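# Mount gear shaft between centres, meshed with master gear

## Task

Place the gear shaft between the centres of the closer station so that its gear engages the master gear, then release it.

## Robot and tools

Robot: two arms, left_arm and right_arm, each ending in a parallel gripper. The fingers point along the gripper's own +z axis and close along its y axis. The reported hand point sits between the finger pads, roughly 1 cm behind the tips. Joint limits per arm (rad), base to gripper: waist -2.618 to 3.054, shoulder 0.000 to 3.142, elbow 0.000 to 3.142, wrist pitch -1.571 to 1.571, wrist yaw -1.571 to 1.571, wrist roll -2.094 to 2.094. Elbows stop just before full extension.

Scene frame: origin on the tabletop midway between the arms, +z up, +x outward over the table, left_arm on the +y side. The words left and right name arms, not image sides. Each result has a state line 'left_arm: ... | right_arm: ...' giving end_effector_position (metres) and end_effector_quat_wxyz in this frame; the printed position can be a little wrong, more so at long reach.

The 14-number row (used by execute_actions and move): one flat list covering both arms, always all 14 values in [-1, 1]. First left_arm: dx, dy, dz, rx, ry, rz, opening; then right_arm in the same order. dx..rz are an offset, expressed in that gripper's own axes, from the gripper's pose in the most recent result showing it (before any result in this scene shows it, and for later calls inside one reply, from where the arm is when the action begins). Scale: 1.0 equals 0.6 m of translation or 180 degrees of rotation; rx, ry, rz form a single rotation vector. Opening is absolute, not an offset: +1 is fully open (0.094 m), -1 closed.

execute_actions: argument actions, a list holding at most one item, plus optional pictures (boolean, default on). An empty list just reports the state. An action item {rows, steps}: 1 to 15 rows, steps up to 15 (default 15), each step 1/30 s; every row is measured from the same base pose, not from the row before, and the final row repeats to fill steps. A wait item {steps} without rows (up to 300) sends nothing and returns once that many steps have elapsed since the previous result, counting your reply time. A refused call moves nothing.

move: target is one 14-number row as above; speed in m/s, 0.002 to 0.5, default 0.25 (turning capped at twice that in rad/s). Each gripper follows a straight path toward its target; both paths finish together, lasting 0.5 to 10 s and cut off at 10 s. Rotation takes the shorter direction. Paths ignore obstacles and the other arm. Openings are sent when the move starts. The result adds a 'move:' line: done, off_target, moving, held or fault, plus limits (paced = sent pose was clipped; held = a check blocked some steps, after which the arm may jump faster than speed), and each gripper's distance from its target.

wait: seconds, 0 to 10; lets the simulation run with no new command.

zoom_image: camera (cam_high, cam_low, cam_left_wrist, cam_right_wrist, each 504x504) and region [x0, y0, x1, y1] in pixels from the top-left, no larger than 504 by 504. Gives a sharper look at part of the latest frame.

finished_scene: scene, the integer of the current scene (1 to 2). Irreversible; the goal must be met and remain met. Replying without any tool call ends everything.

Controller behaviour: each step the commanded pose is clamped to within 70 mm and 16 degrees of the measured pose, then damped IK drives the joints, favouring position over orientation. So a distant target needs several actions; after an action the arm continues at most to its last clamped pose. Check the result and send the remainder. Arms tend to finish a centimetre or more low, and repeated zero offsets let them sag. To keep an arm still, give it the offset back to its desired pose in the first call of a reply and zeros afterward, raising the aim if it still droops. Zeros are not a pause: they pull the arm back to the base pose. The simulation keeps running while you compose a reply. A 'Hand target' line shows where the controller is currently steering each gripper. 'pose unreachable' means a clearance check altered or blocked that arm's command; HELD marks steps where it happened.

Gripping: grip_measured is the measured finger gap on the command scale (the last Joint positions value gives metres), each gripper offset by up to about 1 mm. To hold a part, command about 0.03 under grip_measured for a firm grip, less for a lighter one. Pad force tops out near 50 to 62 N; very thin parts are gripped more weakly. Occasional disturbances may tug a held part or nudge loose items, so keep a secure grip.

Heat: holding loads warms motors. MOTOR HOT appears from 75 °C; at 90 °C that arm is halted for 10 s; at 100 °C it goes limp and drops. These appear as OVER-TEMPERATURE FAULT lines. Avoid long holds.

Avoid: knocking or placing anything off the table, dropping or letting the shaft slip, fast impacts (contact force grows with speed and with how far the target lies beyond the contact), and collisions or pressing between the two arms. Move slowly near the centres and the gear, then open the gripper and withdraw.

Each tool is called after ">>>" by a JSON object that holds its "op" and its "data".

## Session

I'll start by looking at the scene.

>>> {"op": "execute_actions", "data": {"actions": []}}

Scene clock: 0.00 s of 5560.00 s.
left_arm: end_effector_position=(+0.3265, +0.3840, +0.3028) grip_measured=+1.000 end_effector_quat_wxyz=(+0.473, -0.170, +0.790, +0.351) | right_arm: end_effector_position=(+0.1743, -0.5924, +0.2420) grip_measured=+1.000 end_effector_quat_wxyz=(+0.004, -0.118, +0.761, -0.638)
Joint positions: left_arm=[ 0.062  1.142  1.022 -0.349 -0.826  0.07   0.094] | right_arm=[-0.515  0.887  0.558 -0.049  1.046 -1.387  0.094]
Joint velocities: left_arm=[-0.007 -0.007 -0.022 -0.037  0.022 -0.007  0.   ] | right_arm=[-0.002 -0.012 -0.012 -0.022  0.022 -0.007  0.   ]
Hand target (left_arm): +0.324, +0.385, +0.305; +0.473, -0.173, +0.789, +0.353
Hand target (right_arm): +0.173, -0.592, +0.247; +0.012, -0.108, +0.759, -0.642

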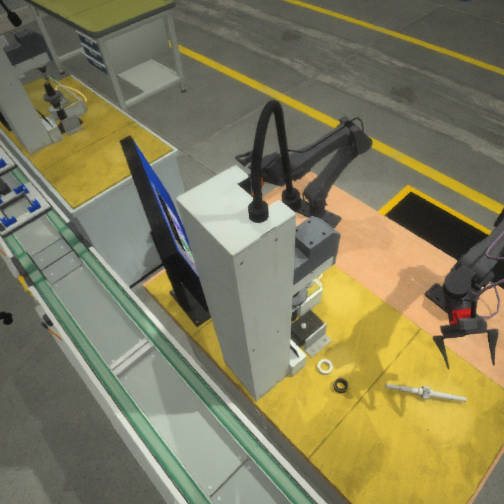

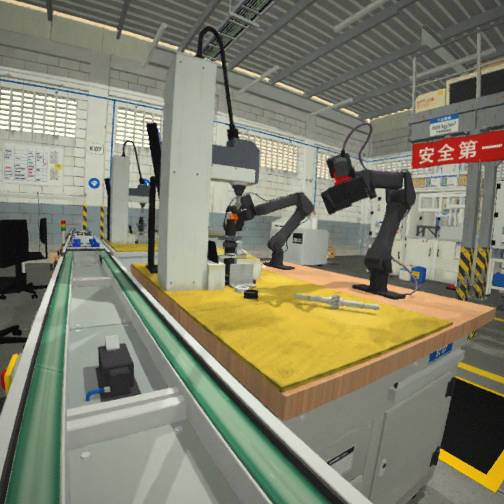

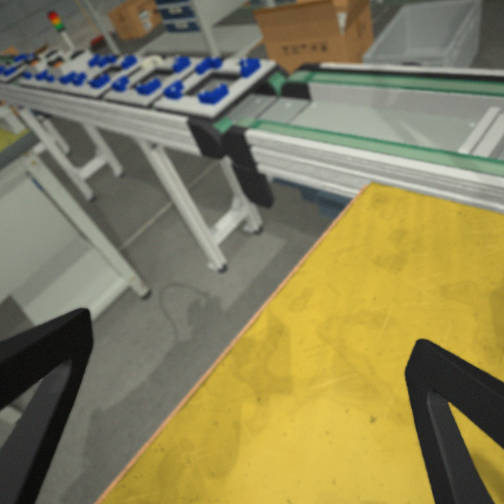

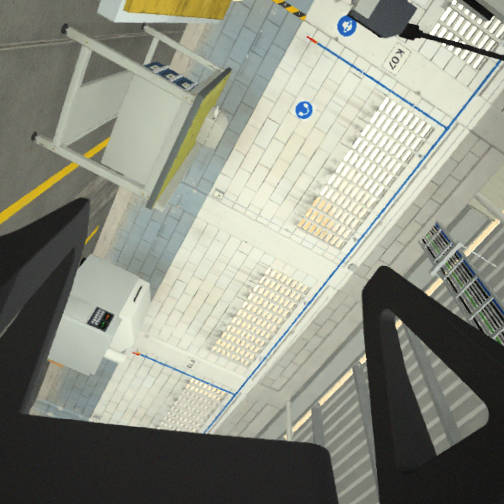

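>>> {"op": "zoom_image", "data": {"camera": "cam_high", "region": [230, 200, 480, 450]}}

>>> {"op": "zoom_image", "data": {"camera": "cam_low", "region": [150, 120, 400, 330]}}

>>> {"op": "zoom_image", "data": {"camera": "cam_high", "region": [0, 20, 150, 170]}}

Region (230, 200, 480, 450) of cam_high's 504x504 image, scaled by 2.016, with more detail than that image has.

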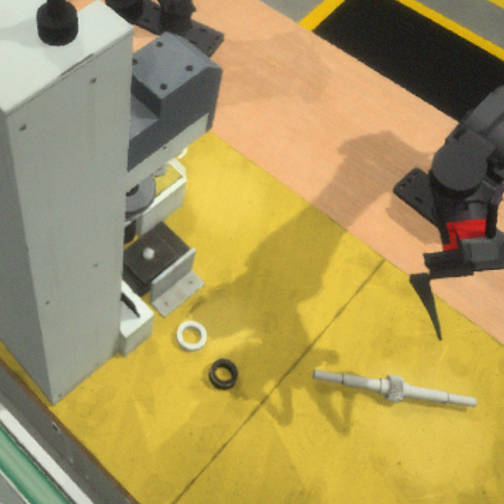

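Region (150, 120, 400, 330) of cam_low's 504x504 image, scaled by 2.016, with more detail than that image has; it fills the top 423 rows of this view, and the rest is white.

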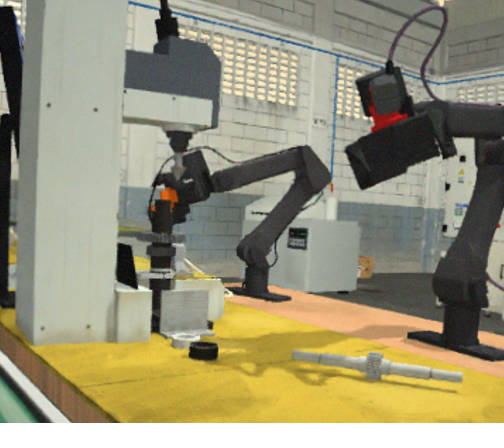

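Region (0, 20, 150, 170) of cam_high's 504x504 image, scaled by 3.360, with more detail than that image has.

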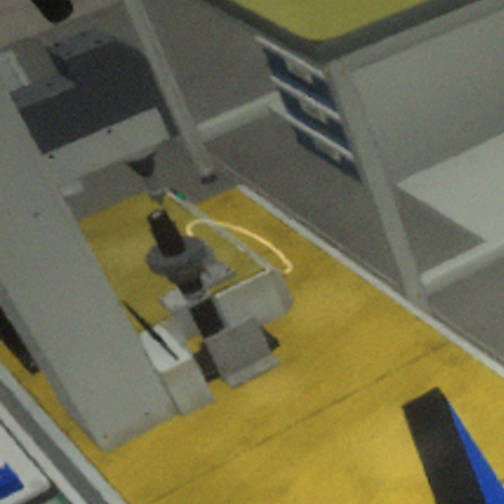

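>>> {"op": "move", "data": {"target": [0.1791, -0.0172, -0.0784, 0.2507, 0.2196, 0.0711, 1.0, -0.1577, 0.0134, -0.2640, -0.2781, -0.4049, 0.4043, 1.0], "speed": 0.25}}

Scene clock: 107.40 s of 5560.00 s.
left_arm: end_effector_position=(+0.2485, +0.3508, +0.2158) grip_measured=+1.000 end_effector_quat_wxyz=(+0.165, +0.000, +0.986, +0.006) | right_arm: end_effector_position=(+0.2412, -0.4235, +0.2519) grip_measured=+1.000 end_effector_quat_wxyz=(+0.706, -0.002, +0.709, -0.012)
Joint positions: left_arm=[ 0.499  1.323  1.391 -1.329  0.118  0.388  0.094] | right_arm=[-0.818  0.387  0.285  0.097 -0.622 -0.023  0.094]
Joint velocities: left_arm=[-0.007 -0.007  0.007  0.007 -0.066 -0.022  0.   ] | right_arm=[-0.012 -0.017 -0.007  0.051  0.007  0.095  0.   ]
Hand target (left_arm): +0.249, +0.353, +0.220; +0.167, -0.002, +0.986, +0.002
Hand target (right_arm): +0.240, -0.419, +0.251; +0.710, -0.006, +0.704, -0.006
Off the commanded pose (left_arm): 0.005 m, 1 deg.
Off the commanded pose (right_arm): 0.004 m, 1 deg.
After step 90, 99.67 s passed at rest.
move: done

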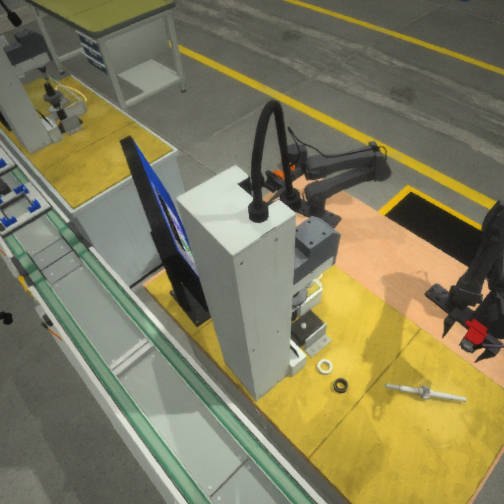

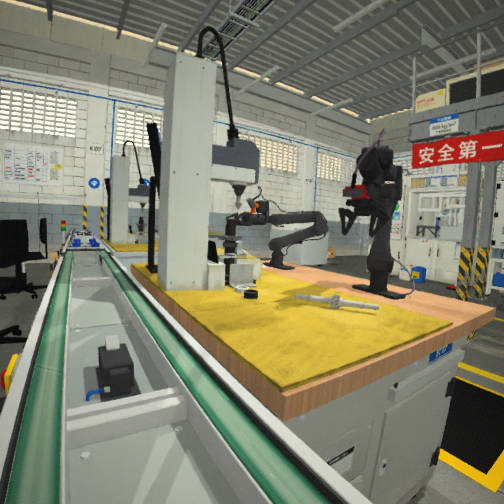

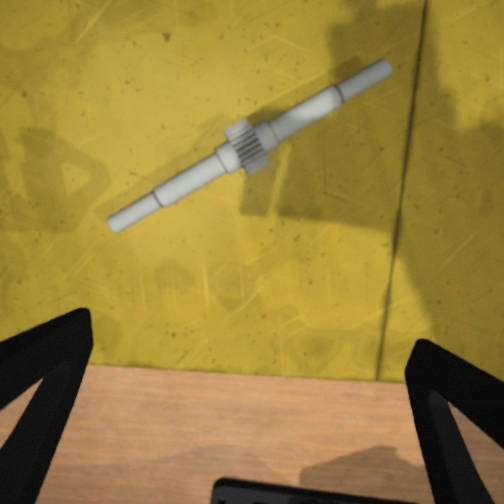

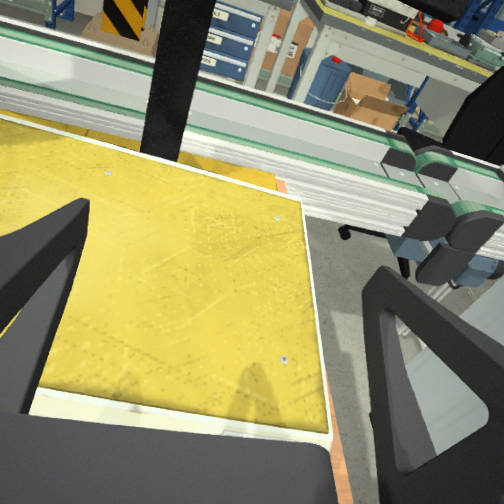

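>>> {"op": "move", "data": {"target": [-0.002, 0, -0.006, 0, 0, 0, 1.0, 0.0033, 0.4225, -0.1187, -0.2209, -0.0799, 0.0291, 1.0], "speed": 0.2}}

Scene clock: 133.47 s of 5560.00 s.
left_arm: end_effector_position=(+0.2480, +0.3505, +0.2156) grip_measured=+1.000 end_effector_quat_wxyz=(+0.164, +0.000, +0.986, +0.005) | right_arm: end_effector_position=(+0.1746, -0.1722, +0.2575) grip_measured=+1.000 end_effector_quat_wxyz=(+0.749, -0.196, +0.572, +0.270)
Joint positions: left_arm=[ 0.499  1.323  1.391 -1.331  0.119  0.388  0.094] | right_arm=[ 0.803  0.494  0.038  0.741  0.296 -0.07   0.094]
Joint velocities: left_arm=[ 0.002  0.007  0.002 -0.095 -0.037  0.022  0.   ] | right_arm=[-0.022 -0.002 -0.002  0.022  0.022  0.037  0.   ]
Hand target (left_arm): +0.248, +0.351, +0.220; +0.165, +0.000, +0.986, +0.006
Hand target (right_arm): +0.174, -0.171, +0.252; +0.748, -0.199, +0.573, +0.268
Off the commanded pose (left_arm): 0.004 m, 0 deg.
Off the commanded pose (right_arm): 0.013 m, 2 deg.
After step 90, 20.27 s passed at rest.
move: off_target (right_arm)

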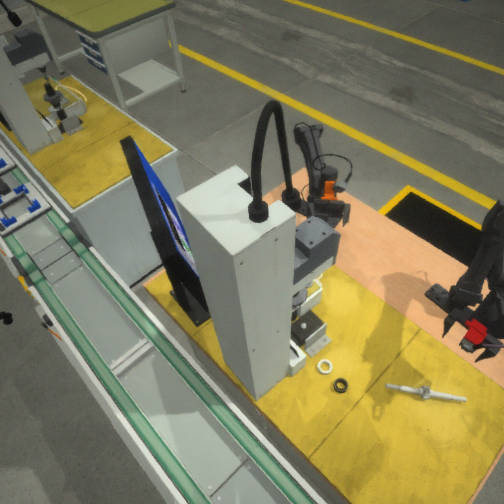

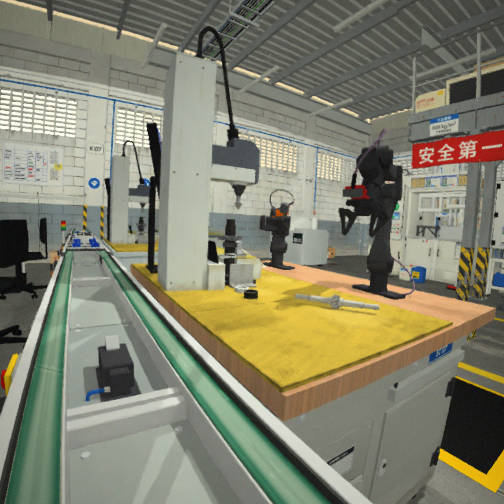

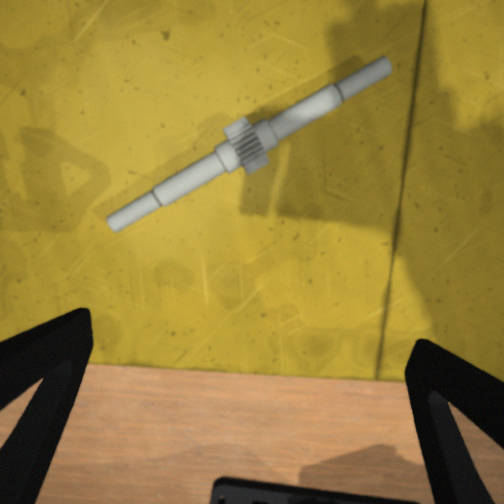

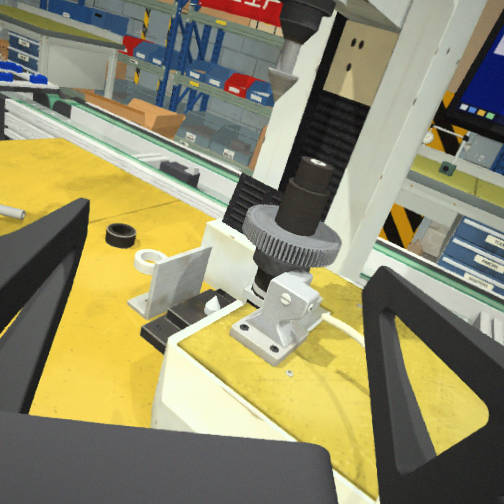

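>>> {"op": "zoom_image", "data": {"camera": "cam_right_wrist", "region": [120, 0, 400, 380]}}

>>> {"op": "zoom_image", "data": {"camera": "cam_low", "region": [190, 130, 290, 300]}}

Region (120, 0, 400, 380) of cam_right_wrist's 504x504 image, scaled by 1.326, with more detail than that image has; it fills the left 371 columns of this view, and the rest is white.

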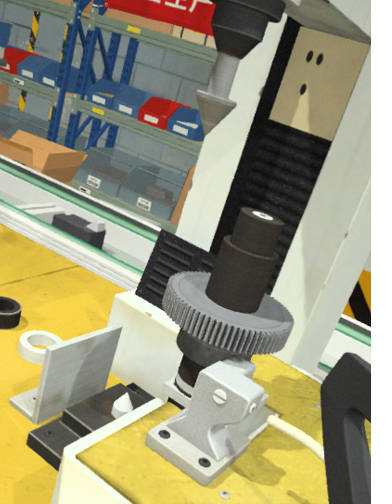

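Region (190, 130, 290, 300) of cam_low's 504x504 image, scaled by 2.965, with more detail than that image has; it fills the left 296 columns of this view, and the rest is white.

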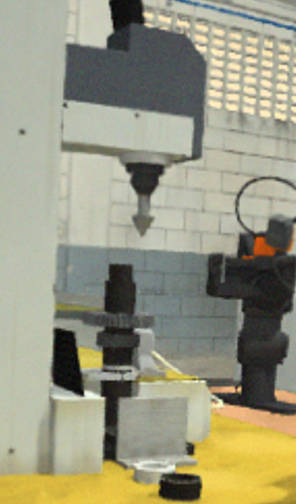

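>>> {"op": "move", "data": {"target": [-0.1410, -0.0689, 0.1630, 0.0551, 0.0945, 0.3137, 1.0, 0, 0, 0, 0, 0, 0, 1.0], "speed": 0.2}}

Scene clock: 198.43 s of 5560.00 s.
left_arm: end_effector_position=(+0.3582, +0.3111, +0.1479) grip_measured=+1.000 end_effector_quat_wxyz=(+0.000, +0.470, +0.883, +0.005) | right_arm: end_effector_position=(+0.1745, -0.1725, +0.2582) grip_measured=+1.000 end_effector_quat_wxyz=(+0.750, -0.195, +0.571, +0.270)
Joint positions: left_arm=[ 0.219  1.953  1.843 -1.455 -0.008  1.105  0.094] | right_arm=[ 0.803  0.494  0.038  0.744  0.297 -0.071  0.094]
Joint velocities: left_arm=[-0.017 -0.012 -0.017 -0.022 -0.007 -0.066  0.   ] | right_arm=[-0.007 -0.007  0.012 -0.037 -0.051 -0.051  0.   ]
Hand target (left_arm): +0.360, +0.308, +0.150; -0.001, +0.478, +0.878, +0.005
Hand target (right_arm): +0.175, -0.172, +0.258; +0.749, -0.196, +0.572, +0.270
Off the commanded pose (left_arm): 0.003 m, 1 deg.
Off the commanded pose (right_arm): 0.001 m, 0 deg.
After step 90, 58.87 s passed at rest.
move: done

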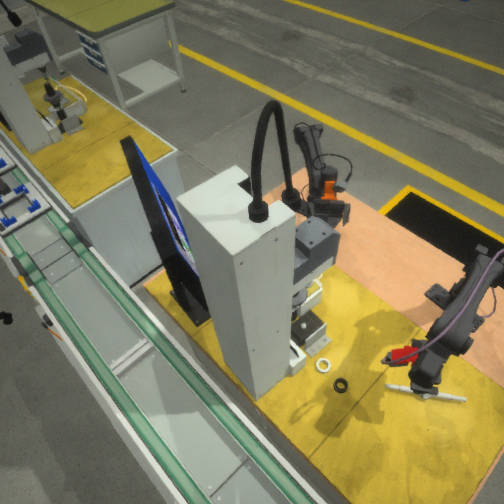

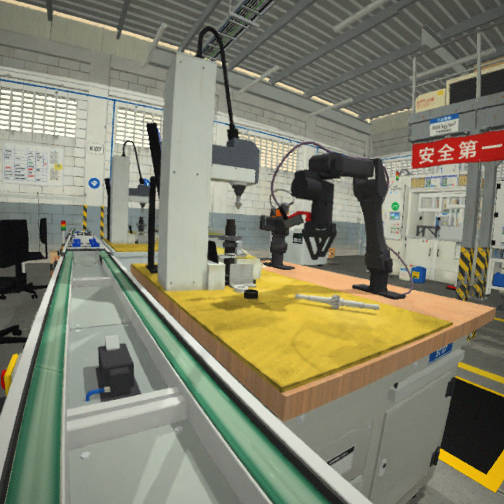

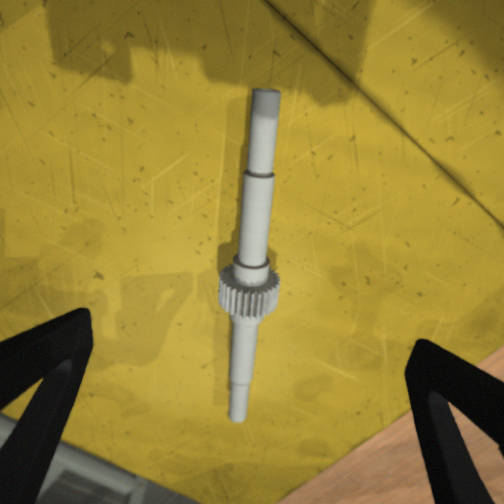

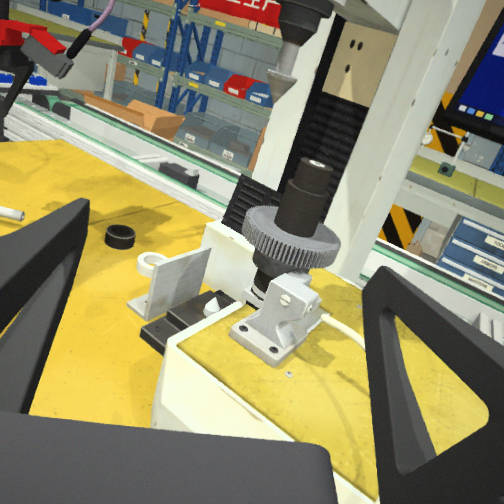

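>>> {"op": "move", "data": {"target": [0, 0.006, 0.13, 0, 0, 0, 1.0, 0, 0, 0, 0, 0, 0, 1.0], "speed": 0.15}}

Scene clock: 207.23 s of 5560.00 s.
left_arm: end_effector_position=(+0.3628, +0.3118, +0.0741) grip_measured=+1.000 end_effector_quat_wxyz=(+0.003, +0.471, +0.882, +0.007) | right_arm: end_effector_position=(+0.1745, -0.1725, +0.2582) grip_measured=+1.000 end_effector_quat_wxyz=(+0.750, -0.195, +0.571, +0.270)
Joint positions: left_arm=[ 0.219  1.969  1.572 -1.161 -0.009  1.108  0.094] | right_arm=[ 0.803  0.494  0.038  0.744  0.297 -0.071  0.094]
Joint velocities: left_arm=[-0.012 -0.002  0.007 -0.022 -0.007  0.037  0.   ] | right_arm=[-0.012  0.007  0.017 -0.007 -0.022 -0.037  0.   ]
Hand target (left_arm): +0.361, +0.313, +0.070; -0.000, +0.470, +0.882, +0.005
Hand target (right_arm): +0.175, -0.173, +0.258; +0.750, -0.195, +0.571, +0.270
Off the commanded pose (left_arm): 0.005 m, 0 deg.
Off the commanded pose (right_arm): 0.000 m, 0 deg.
After step 90, 4.63 s passed at rest.
move: done

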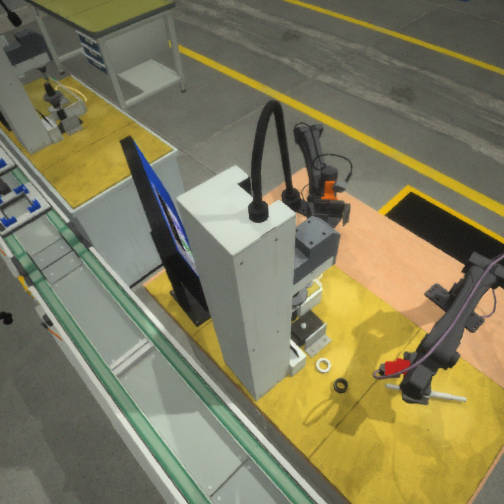

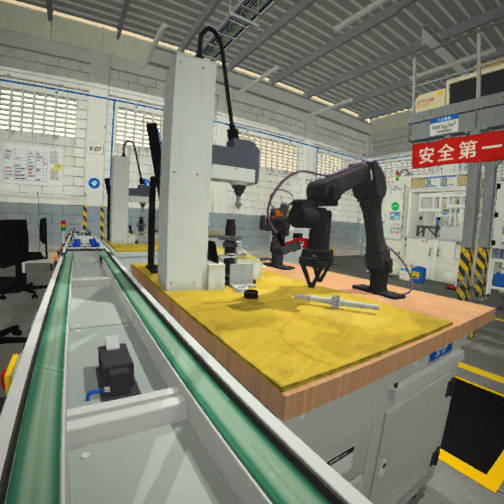

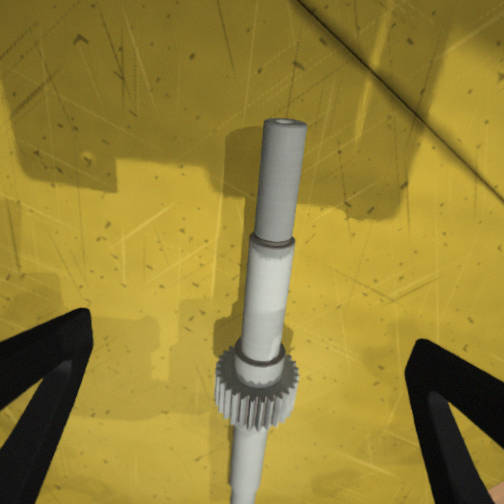

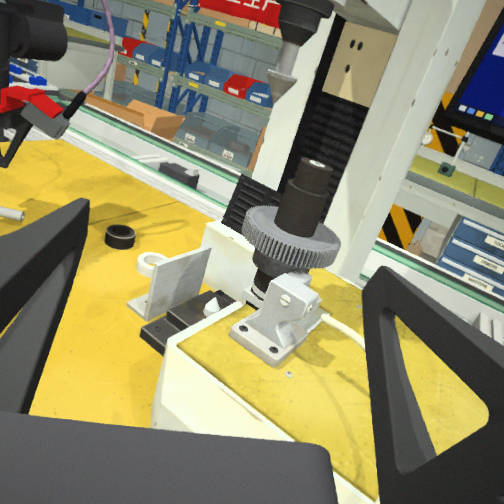

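>>> {"op": "move", "data": {"target": [0, -0.004, 0.055, 0, 0, 0, 1.0, 0, 0, 0, 0, 0, 0, 1.0], "speed": 0.08}}

Scene clock: 231.03 s of 5560.00 s.
left_arm: end_effector_position=(+0.3634, +0.3119, +0.0471) grip_measured=+1.000 end_effector_quat_wxyz=(+0.008, +0.471, +0.882, +0.011) | right_arm: end_effector_position=(+0.1745, -0.1725, +0.2582) grip_measured=+1.000 end_effector_quat_wxyz=(+0.750, -0.195, +0.571, +0.270)
Joint positions: left_arm=[ 0.219  1.981  1.479 -1.043 -0.009  1.108  0.094] | right_arm=[ 0.803  0.494  0.038  0.744  0.297 -0.071  0.094]
Joint velocities: left_arm=[ 0.002 -0.007 -0.002  0.037 -0.007  0.051  0.   ] | right_arm=[ 0.002  0.017  0.012 -0.037 -0.022  0.022  0.   ]
Hand target (left_arm): +0.361, +0.310, +0.041; +0.003, +0.471, +0.882, +0.007
Hand target (right_arm): +0.175, -0.173, +0.258; +0.750, -0.195, +0.571, +0.270
Off the commanded pose (left_arm): 0.006 m, 1 deg.
Off the commanded pose (right_arm): 0.000 m, 0 deg.
After step 90, 19.83 s passed at rest.
move: done

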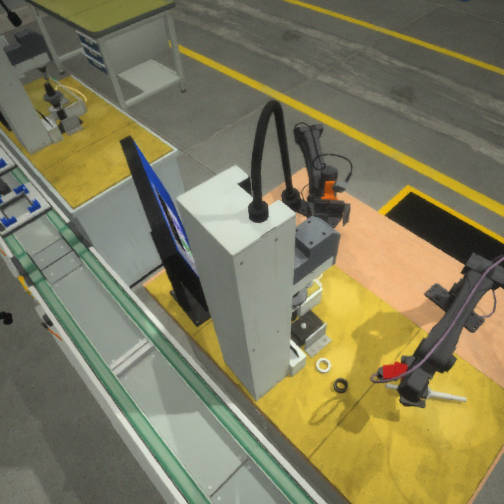

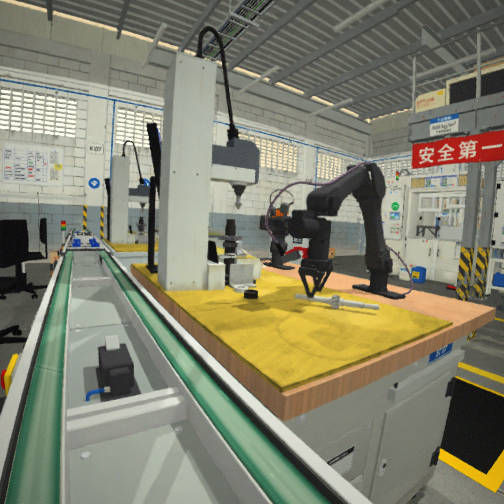

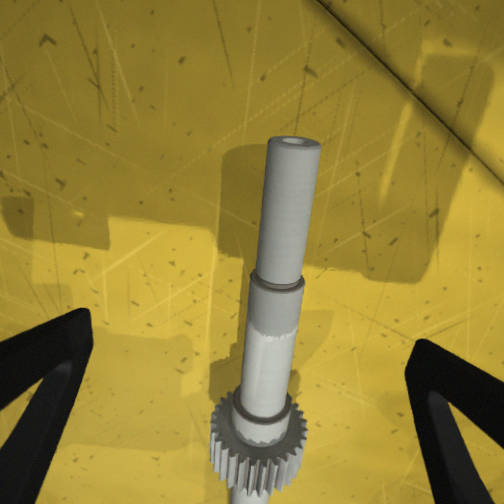

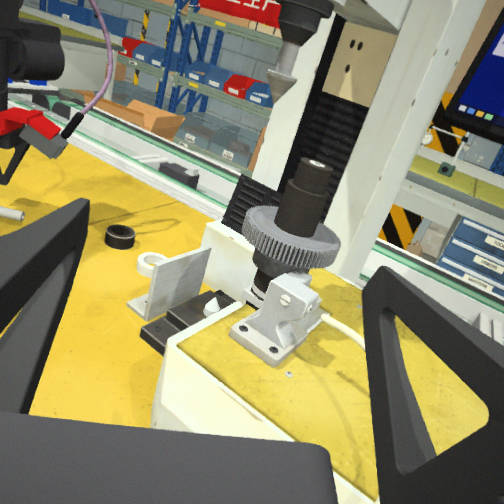

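>>> {"op": "move", "data": {"target": [0.012, -0.016, 0.05, 0, 0, 0, 1.0, 0, 0, 0, 0, 0, 0, 1.0], "speed": 0.05}}

Scene clock: 244.60 s of 5560.00 s.
left_arm: end_effector_position=(+0.3543, +0.3107, +0.0187) grip_measured=+1.000 end_effector_quat_wxyz=(+0.008, +0.472, +0.882, +0.011) | right_arm: end_effector_position=(+0.1745, -0.1725, +0.2582) grip_measured=+1.000 end_effector_quat_wxyz=(+0.750, -0.195, +0.571, +0.270)
Joint positions: left_arm=[ 0.219  1.981  1.36  -0.923 -0.009  1.109  0.094] | right_arm=[ 0.803  0.494  0.038  0.744  0.297 -0.071  0.094]
Joint velocities: left_arm=[ 0.002 -0.007  0.007  0.007 -0.037  0.007  0.   ] | right_arm=[ 0.002  0.007 -0.002 -0.051  0.007 -0.022  0.   ]
Hand target (left_arm): +0.352, +0.313, +0.017; +0.008, +0.471, +0.882, +0.011
Hand target (right_arm): +0.175, -0.173, +0.258; +0.750, -0.195, +0.571, +0.270
Off the commanded pose (left_arm): 0.004 m, 0 deg.
Off the commanded pose (right_arm): 0.000 m, 0 deg.
After step 90, 9.43 s passed at rest.
move: done

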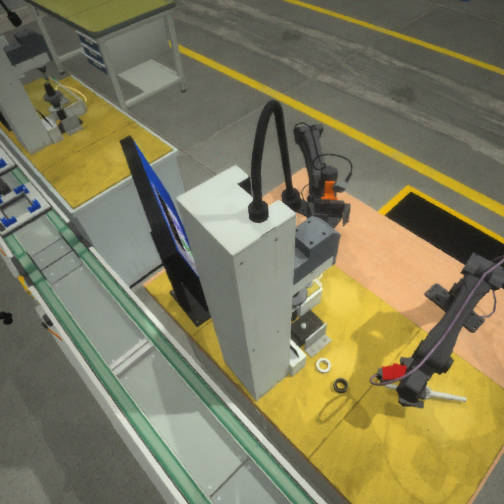

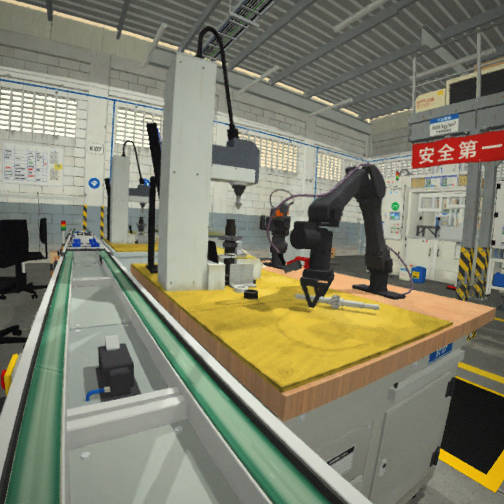

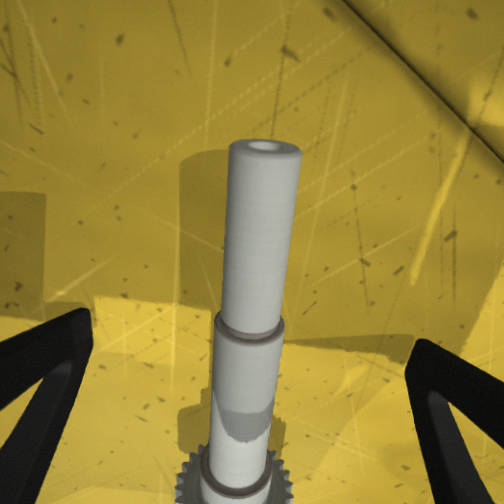

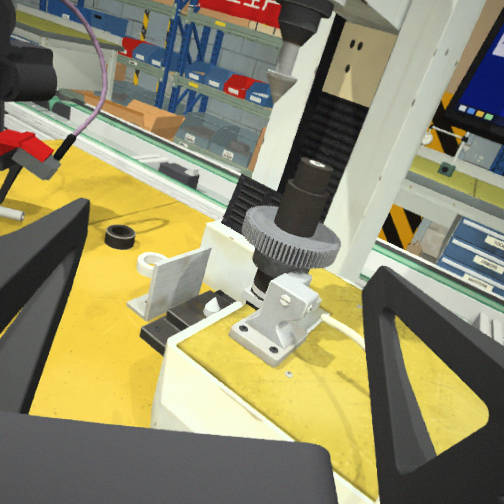

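>>> {"op": "zoom_image", "data": {"camera": "cam_low", "region": [280, 250, 400, 330]}}

Region (280, 250, 400, 330) of cam_low's 504x504 image, scaled by 4.200, with more detail than that image has.

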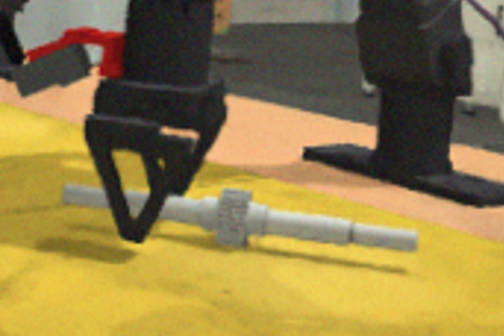

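>>> {"op": "execute_actions", "data": {"actions": [{"rows": [[0, 0, 0, 0, 0, 0, -0.55, 0, 0, 0, 0, 0, 0, 1.0]], "steps": 15}], "pictures": false}}

>>> {"op": "execute_actions", "data": {"actions": [{"rows": [[0, 0, 0, 0, 0, 0, -0.55, 0, 0, 0, 0, 0, 0, 1.0]], "steps": 15}]}}

Scene clock: 252.63 s of 5560.00 s.
left_arm: end_effector_position=(+0.3548, +0.3108, +0.0187) grip_measured=-0.548 end_effector_quat_wxyz=(+0.009, +0.472, +0.882, +0.012) | right_arm: end_effector_position=(+0.1745, -0.1725, +0.2582) grip_measured=+1.000 end_effector_quat_wxyz=(+0.750, -0.195, +0.571, +0.270)
Joint positions: left_arm=[ 0.219  1.981  1.36  -0.921 -0.009  1.109  0.021] | right_arm=[ 0.803  0.494  0.038  0.744  0.297 -0.071  0.094]
Joint velocities: left_arm=[-0.022  0.002 -0.002  0.022 -0.022 -0.007 -0.   ] | right_arm=[ 0.012 -0.007 -0.027 -0.037 -0.037 -0.022  0.   ]
Hand target (left_arm): +0.354, +0.311, +0.019; +0.009, +0.472, +0.882, +0.011
Hand target (right_arm): +0.175, -0.173, +0.258; +0.750, -0.195, +0.571, +0.270
Off the commanded pose (left_arm): 0.000 m, 0 deg.
Off the commanded pose (right_arm): 0.000 m, 0 deg.
Steps of this call (steps 1 to 90: nothing new was sent; then 4.53 s passed at rest; steps 91 to 105: all 15 steps of this action). Readings (end_effector_position):
91: left_arm (+0.3548, +0.3108, +0.0187) | right_arm (+0.1745, -0.1725, +0.2582)
92: left_arm (+0.3548, +0.3108, +0.0187) | right_arm (+0.1745, -0.1725, +0.2582)
94: left_arm (+0.3548, +0.3108, +0.0187) | right_arm (+0.1745, -0.1725, +0.2582)
98: left_arm (+0.3548, +0.3108, +0.0187) | right_arm (+0.1745, -0.1725, +0.2582)
105: the state above

Scene clock: 253.13 s of 5560.00 s.
left_arm: end_effector_position=(+0.3548, +0.3108, +0.0187) grip_measured=-0.548 end_effector_quat_wxyz=(+0.009, +0.472, +0.882, +0.012) | right_arm: end_effector_position=(+0.1745, -0.1725, +0.2582) grip_measured=+1.000 end_effector_quat_wxyz=(+0.750, -0.195, +0.571, +0.270)
Joint positions: left_arm=[ 0.219  1.981  1.36  -0.921 -0.009  1.109  0.021] | right_arm=[ 0.803  0.494  0.038  0.744  0.297 -0.071  0.094]
Joint velocities: left_arm=[-0.002 -0.007  0.002 -0.037 -0.022  0.022 -0.   ] | right_arm=[-0.002 -0.012 -0.002  0.007 -0.037  0.022  0.   ]
Hand target (left_arm): +0.355, +0.311, +0.019; +0.009, +0.472, +0.882, +0.012
Hand target (right_arm): +0.175, -0.173, +0.258; +0.750, -0.195, +0.571, +0.270
Off the commanded pose (left_arm): 0.000 m, 0 deg.
Off the commanded pose (right_arm): 0.000 m, 0 deg.
Steps of this call (steps 1 to 15: all 15 steps of this action). Readings (end_effector_position):
1: left_arm (+0.3548, +0.3108, +0.0187) | right_arm (+0.1745, -0.1725, +0.2582)
2: left_arm (+0.3548, +0.3108, +0.0187) | right_arm (+0.1745, -0.1725, +0.2582)
4: left_arm (+0.3548, +0.3108, +0.0187) | right_arm (+0.1745, -0.1725, +0.2582)
8: left_arm (+0.3548, +0.3108, +0.0187) | right_arm (+0.1745, -0.1725, +0.2582)
15: the state above

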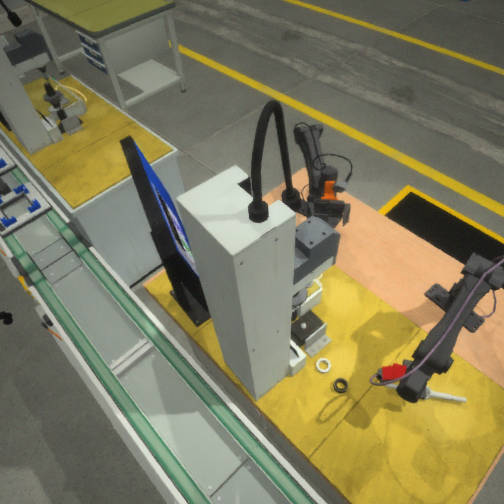

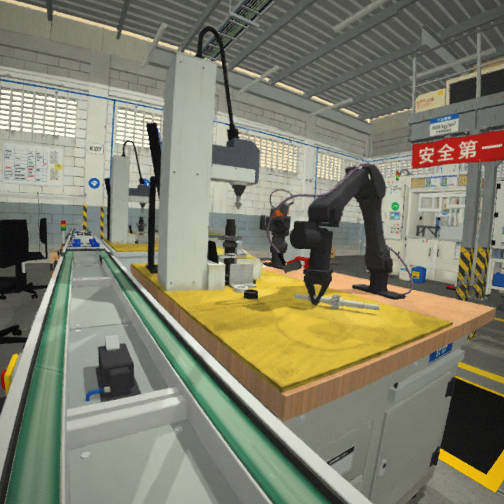

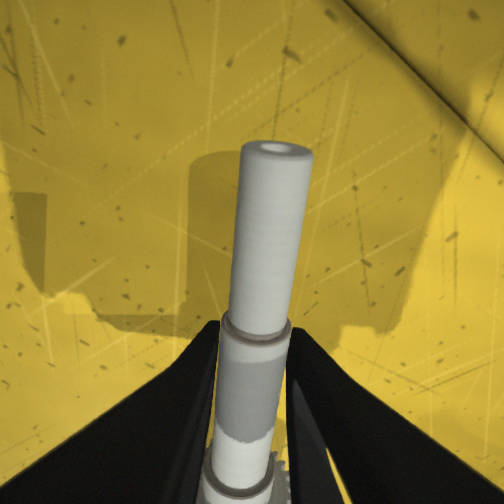

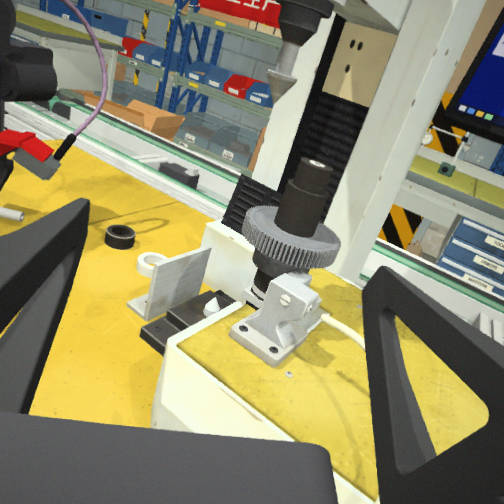

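>>> {"op": "execute_actions", "data": {"actions": [{"rows": [[0, 0, 0, 0, 0, 0, -0.60, 0, 0, 0, 0, 0, 0, 1.0], [0, 0, 0, 0, 0, 0, -0.61, 0, 0, 0, 0, 0, 0, 1.0], [0, 0, 0, 0, 0, 0, -0.62, 0, 0, 0, 0, 0, 0, 1.0], [0, 0, 0, 0, 0, 0, -0.63, 0, 0, 0, 0, 0, 0, 1.0], [0, 0, 0, 0, 0, 0, -0.64, 0, 0, 0, 0, 0, 0, 1.0], [0, 0, 0, 0, 0, 0, -0.65, 0, 0, 0, 0, 0, 0, 1.0]], "steps": 15}]}}

Scene clock: 259.03 s of 5560.00 s.
left_arm: end_effector_position=(+0.3548, +0.3108, +0.0187) grip_measured=-0.641 end_effector_quat_wxyz=(+0.009, +0.472, +0.882, +0.012) | right_arm: end_effector_position=(+0.1745, -0.1725, +0.2582) grip_measured=+1.000 end_effector_quat_wxyz=(+0.750, -0.195, +0.571, +0.270)
Joint positions: left_arm=[ 0.219  1.981  1.36  -0.921 -0.009  1.109  0.017] | right_arm=[ 0.803  0.494  0.038  0.744  0.297 -0.071  0.094]
Joint velocities: left_arm=[-0.007 -0.017 -0.022 -0.037 -0.007 -0.007  0.   ] | right_arm=[-0.022 -0.007  0.007  0.007  0.037 -0.066  0.   ]
Hand target (left_arm): +0.355, +0.311, +0.019; +0.009, +0.472, +0.882, +0.012
Hand target (right_arm): +0.175, -0.173, +0.258; +0.750, -0.195, +0.571, +0.270
Off the commanded pose (left_arm): 0.000 m, 0 deg.
Off the commanded pose (right_arm): 0.000 m, 0 deg.
Steps of this call (steps 1 to 90: nothing new was sent; then 2.40 s passed at rest; steps 91 to 105: all 15 steps of this action). Readings (end_effector_position):
91: left_arm (+0.3548, +0.3108, +0.0187) | right_arm (+0.1745, -0.1725, +0.2582)
92: left_arm (+0.3548, +0.3108, +0.0187) | right_arm (+0.1745, -0.1725, +0.2582)
94: left_arm (+0.3548, +0.3108, +0.0187) | right_arm (+0.1745, -0.1725, +0.2582)
98: left_arm (+0.3548, +0.3108, +0.0187) | right_arm (+0.1745, -0.1725, +0.2582)
105: the state above

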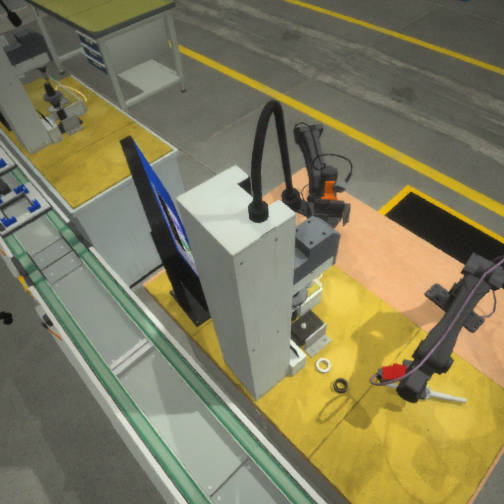

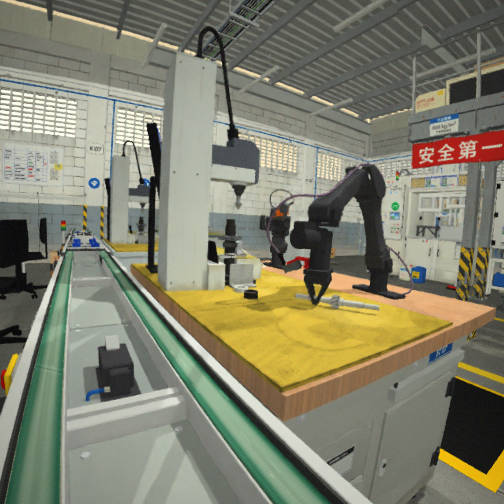

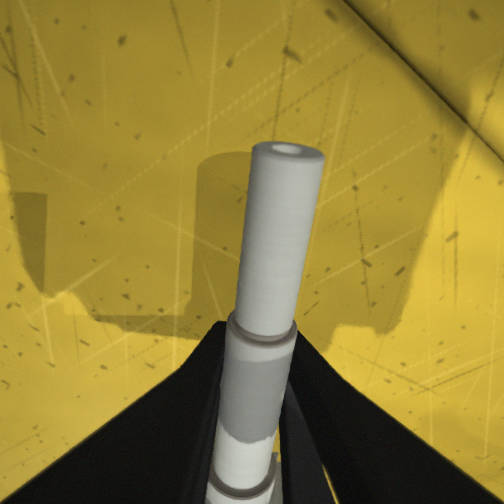

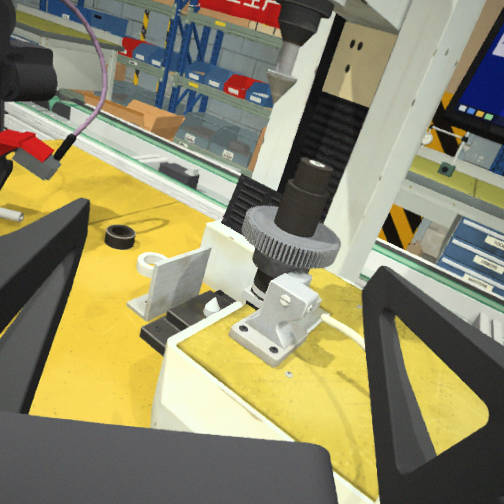

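>>> {"op": "execute_actions", "data": {"actions": [{"rows": [[0, 0, 0, 0, 0, 0, -0.66, 0, 0, 0, 0, 0, 0, 1.0], [0, 0, 0, 0, 0, 0, -0.67, 0, 0, 0, 0, 0, 0, 1.0], [0, 0, 0, 0, 0, 0, -0.68, 0, 0, 0, 0, 0, 0, 1.0], [0, 0, 0, 0, 0, 0, -0.69, 0, 0, 0, 0, 0, 0, 1.0]], "steps": 15}]}}

Scene clock: 263.50 s of 5560.00 s.
left_arm: end_effector_position=(+0.3548, +0.3108, +0.0187) grip_measured=-0.658 end_effector_quat_wxyz=(+0.009, +0.472, +0.882, +0.012) | right_arm: end_effector_position=(+0.1745, -0.1725, +0.2582) grip_measured=+1.000 end_effector_quat_wxyz=(+0.750, -0.195, +0.571, +0.270)
Joint positions: left_arm=[ 0.219  1.981  1.36  -0.921 -0.009  1.109  0.016] | right_arm=[ 0.803  0.494  0.038  0.744  0.297 -0.071  0.094]
Joint velocities: left_arm=[-0.002  0.017 -0.017 -0.022 -0.007 -0.022 -0.002] | right_arm=[-0.012  0.012 -0.017 -0.022 -0.007  0.007  0.   ]
Hand target (left_arm): +0.355, +0.311, +0.019; +0.009, +0.472, +0.882, +0.012
Hand target (right_arm): +0.175, -0.173, +0.258; +0.750, -0.195, +0.571, +0.270
Off the commanded pose (left_arm): 0.000 m, 0 deg.
Off the commanded pose (right_arm): 0.000 m, 0 deg.
Steps of this call (steps 1 to 90: nothing new was sent; then 0.97 s passed at rest; steps 91 to 105: all 15 steps of this action). Readings (end_effector_position):
91: left_arm (+0.3548, +0.3108, +0.0187) | right_arm (+0.1745, -0.1725, +0.2582)
92: left_arm (+0.3548, +0.3108, +0.0187) | right_arm (+0.1745, -0.1725, +0.2582)
94: left_arm (+0.3548, +0.3108, +0.0187) | right_arm (+0.1745, -0.1725, +0.2582)
98: left_arm (+0.3548, +0.3108, +0.0187) | right_arm (+0.1745, -0.1725, +0.2582)
105: the state above

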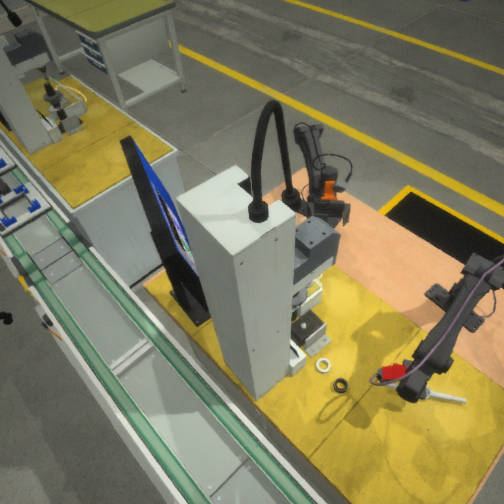

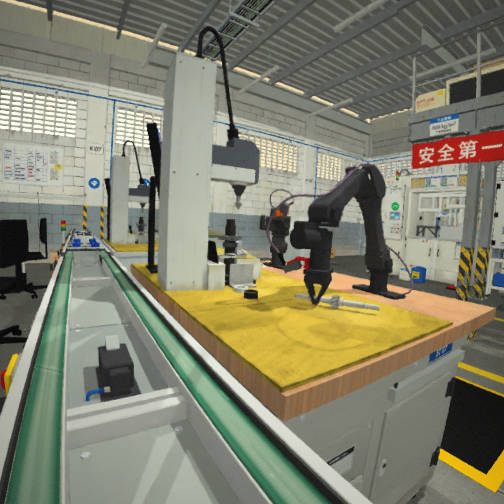

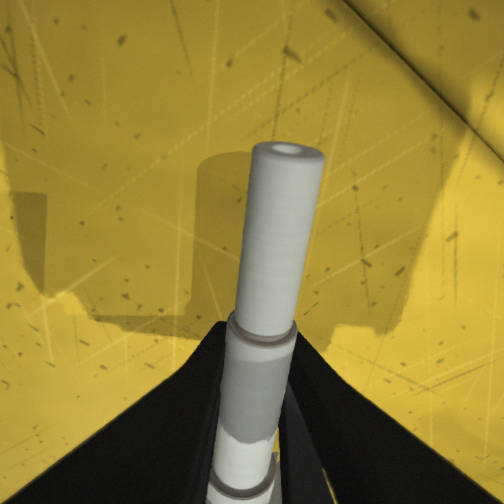

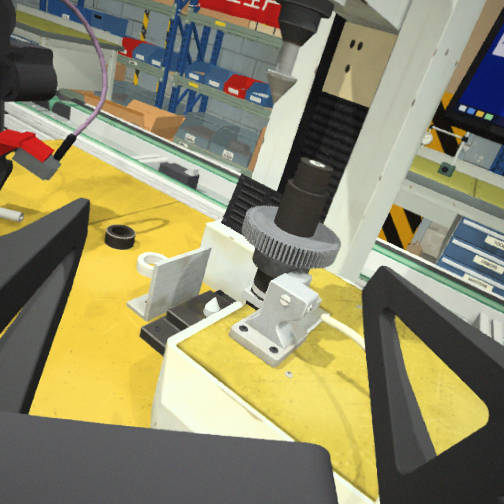

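>>> {"op": "move", "data": {"target": [0, 0, -0.22, 0, 0, 0, -0.70, 0, 0, 0, 0, 0, 0, 1.0], "speed": 0.1}}

Scene clock: 269.23 s of 5560.00 s.
left_arm: end_effector_position=(+0.3517, +0.3084, +0.1314) grip_measured=-0.658 end_effector_quat_wxyz=(-0.002, +0.472, +0.882, -0.003) | right_arm: end_effector_position=(+0.1745, -0.1725, +0.2582) grip_measured=+1.000 end_effector_quat_wxyz=(+0.750, -0.195, +0.571, +0.270)
Joint positions: left_arm=[ 0.219  1.931  1.747 -1.393  0.002  1.109  0.016] | right_arm=[ 0.803  0.494  0.038  0.744  0.297 -0.071  0.094]
Joint velocities: left_arm=[ 0.007  0.007 -0.007 -0.066  0.037  0.11  -0.   ] | right_arm=[-0.007  0.012  0.007 -0.022 -0.007  0.051  0.   ]
Hand target (left_arm): +0.351, +0.310, +0.150; +0.009, +0.472, +0.882, +0.012
Hand target (right_arm): +0.175, -0.173, +0.258; +0.750, -0.195, +0.571, +0.270
Off the commanded pose (left_arm): 0.019 m, 2 deg.
Off the commanded pose (right_arm): 0.000 m, 0 deg.
After step 90, 0.83 s passed at rest.
move: off_target (left_arm)

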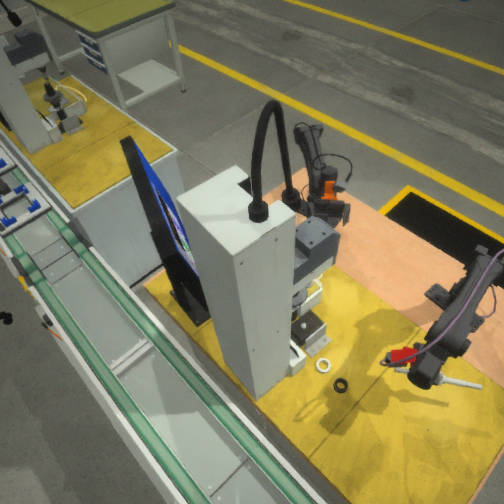

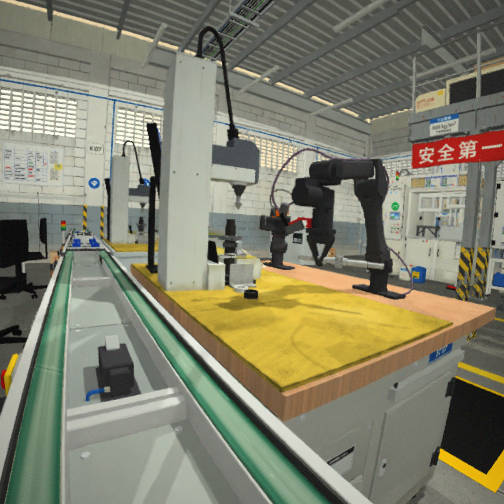

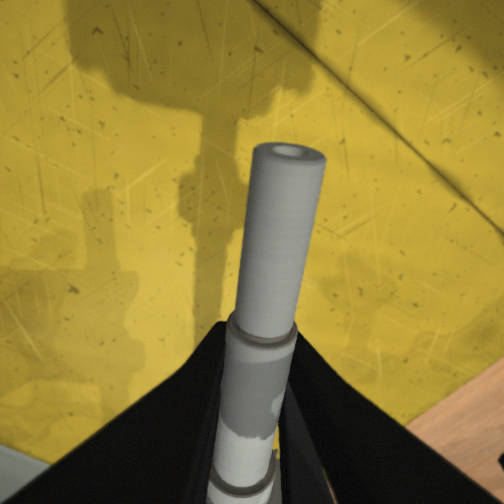

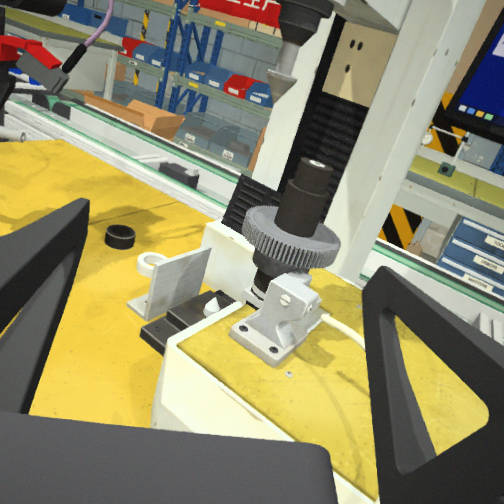

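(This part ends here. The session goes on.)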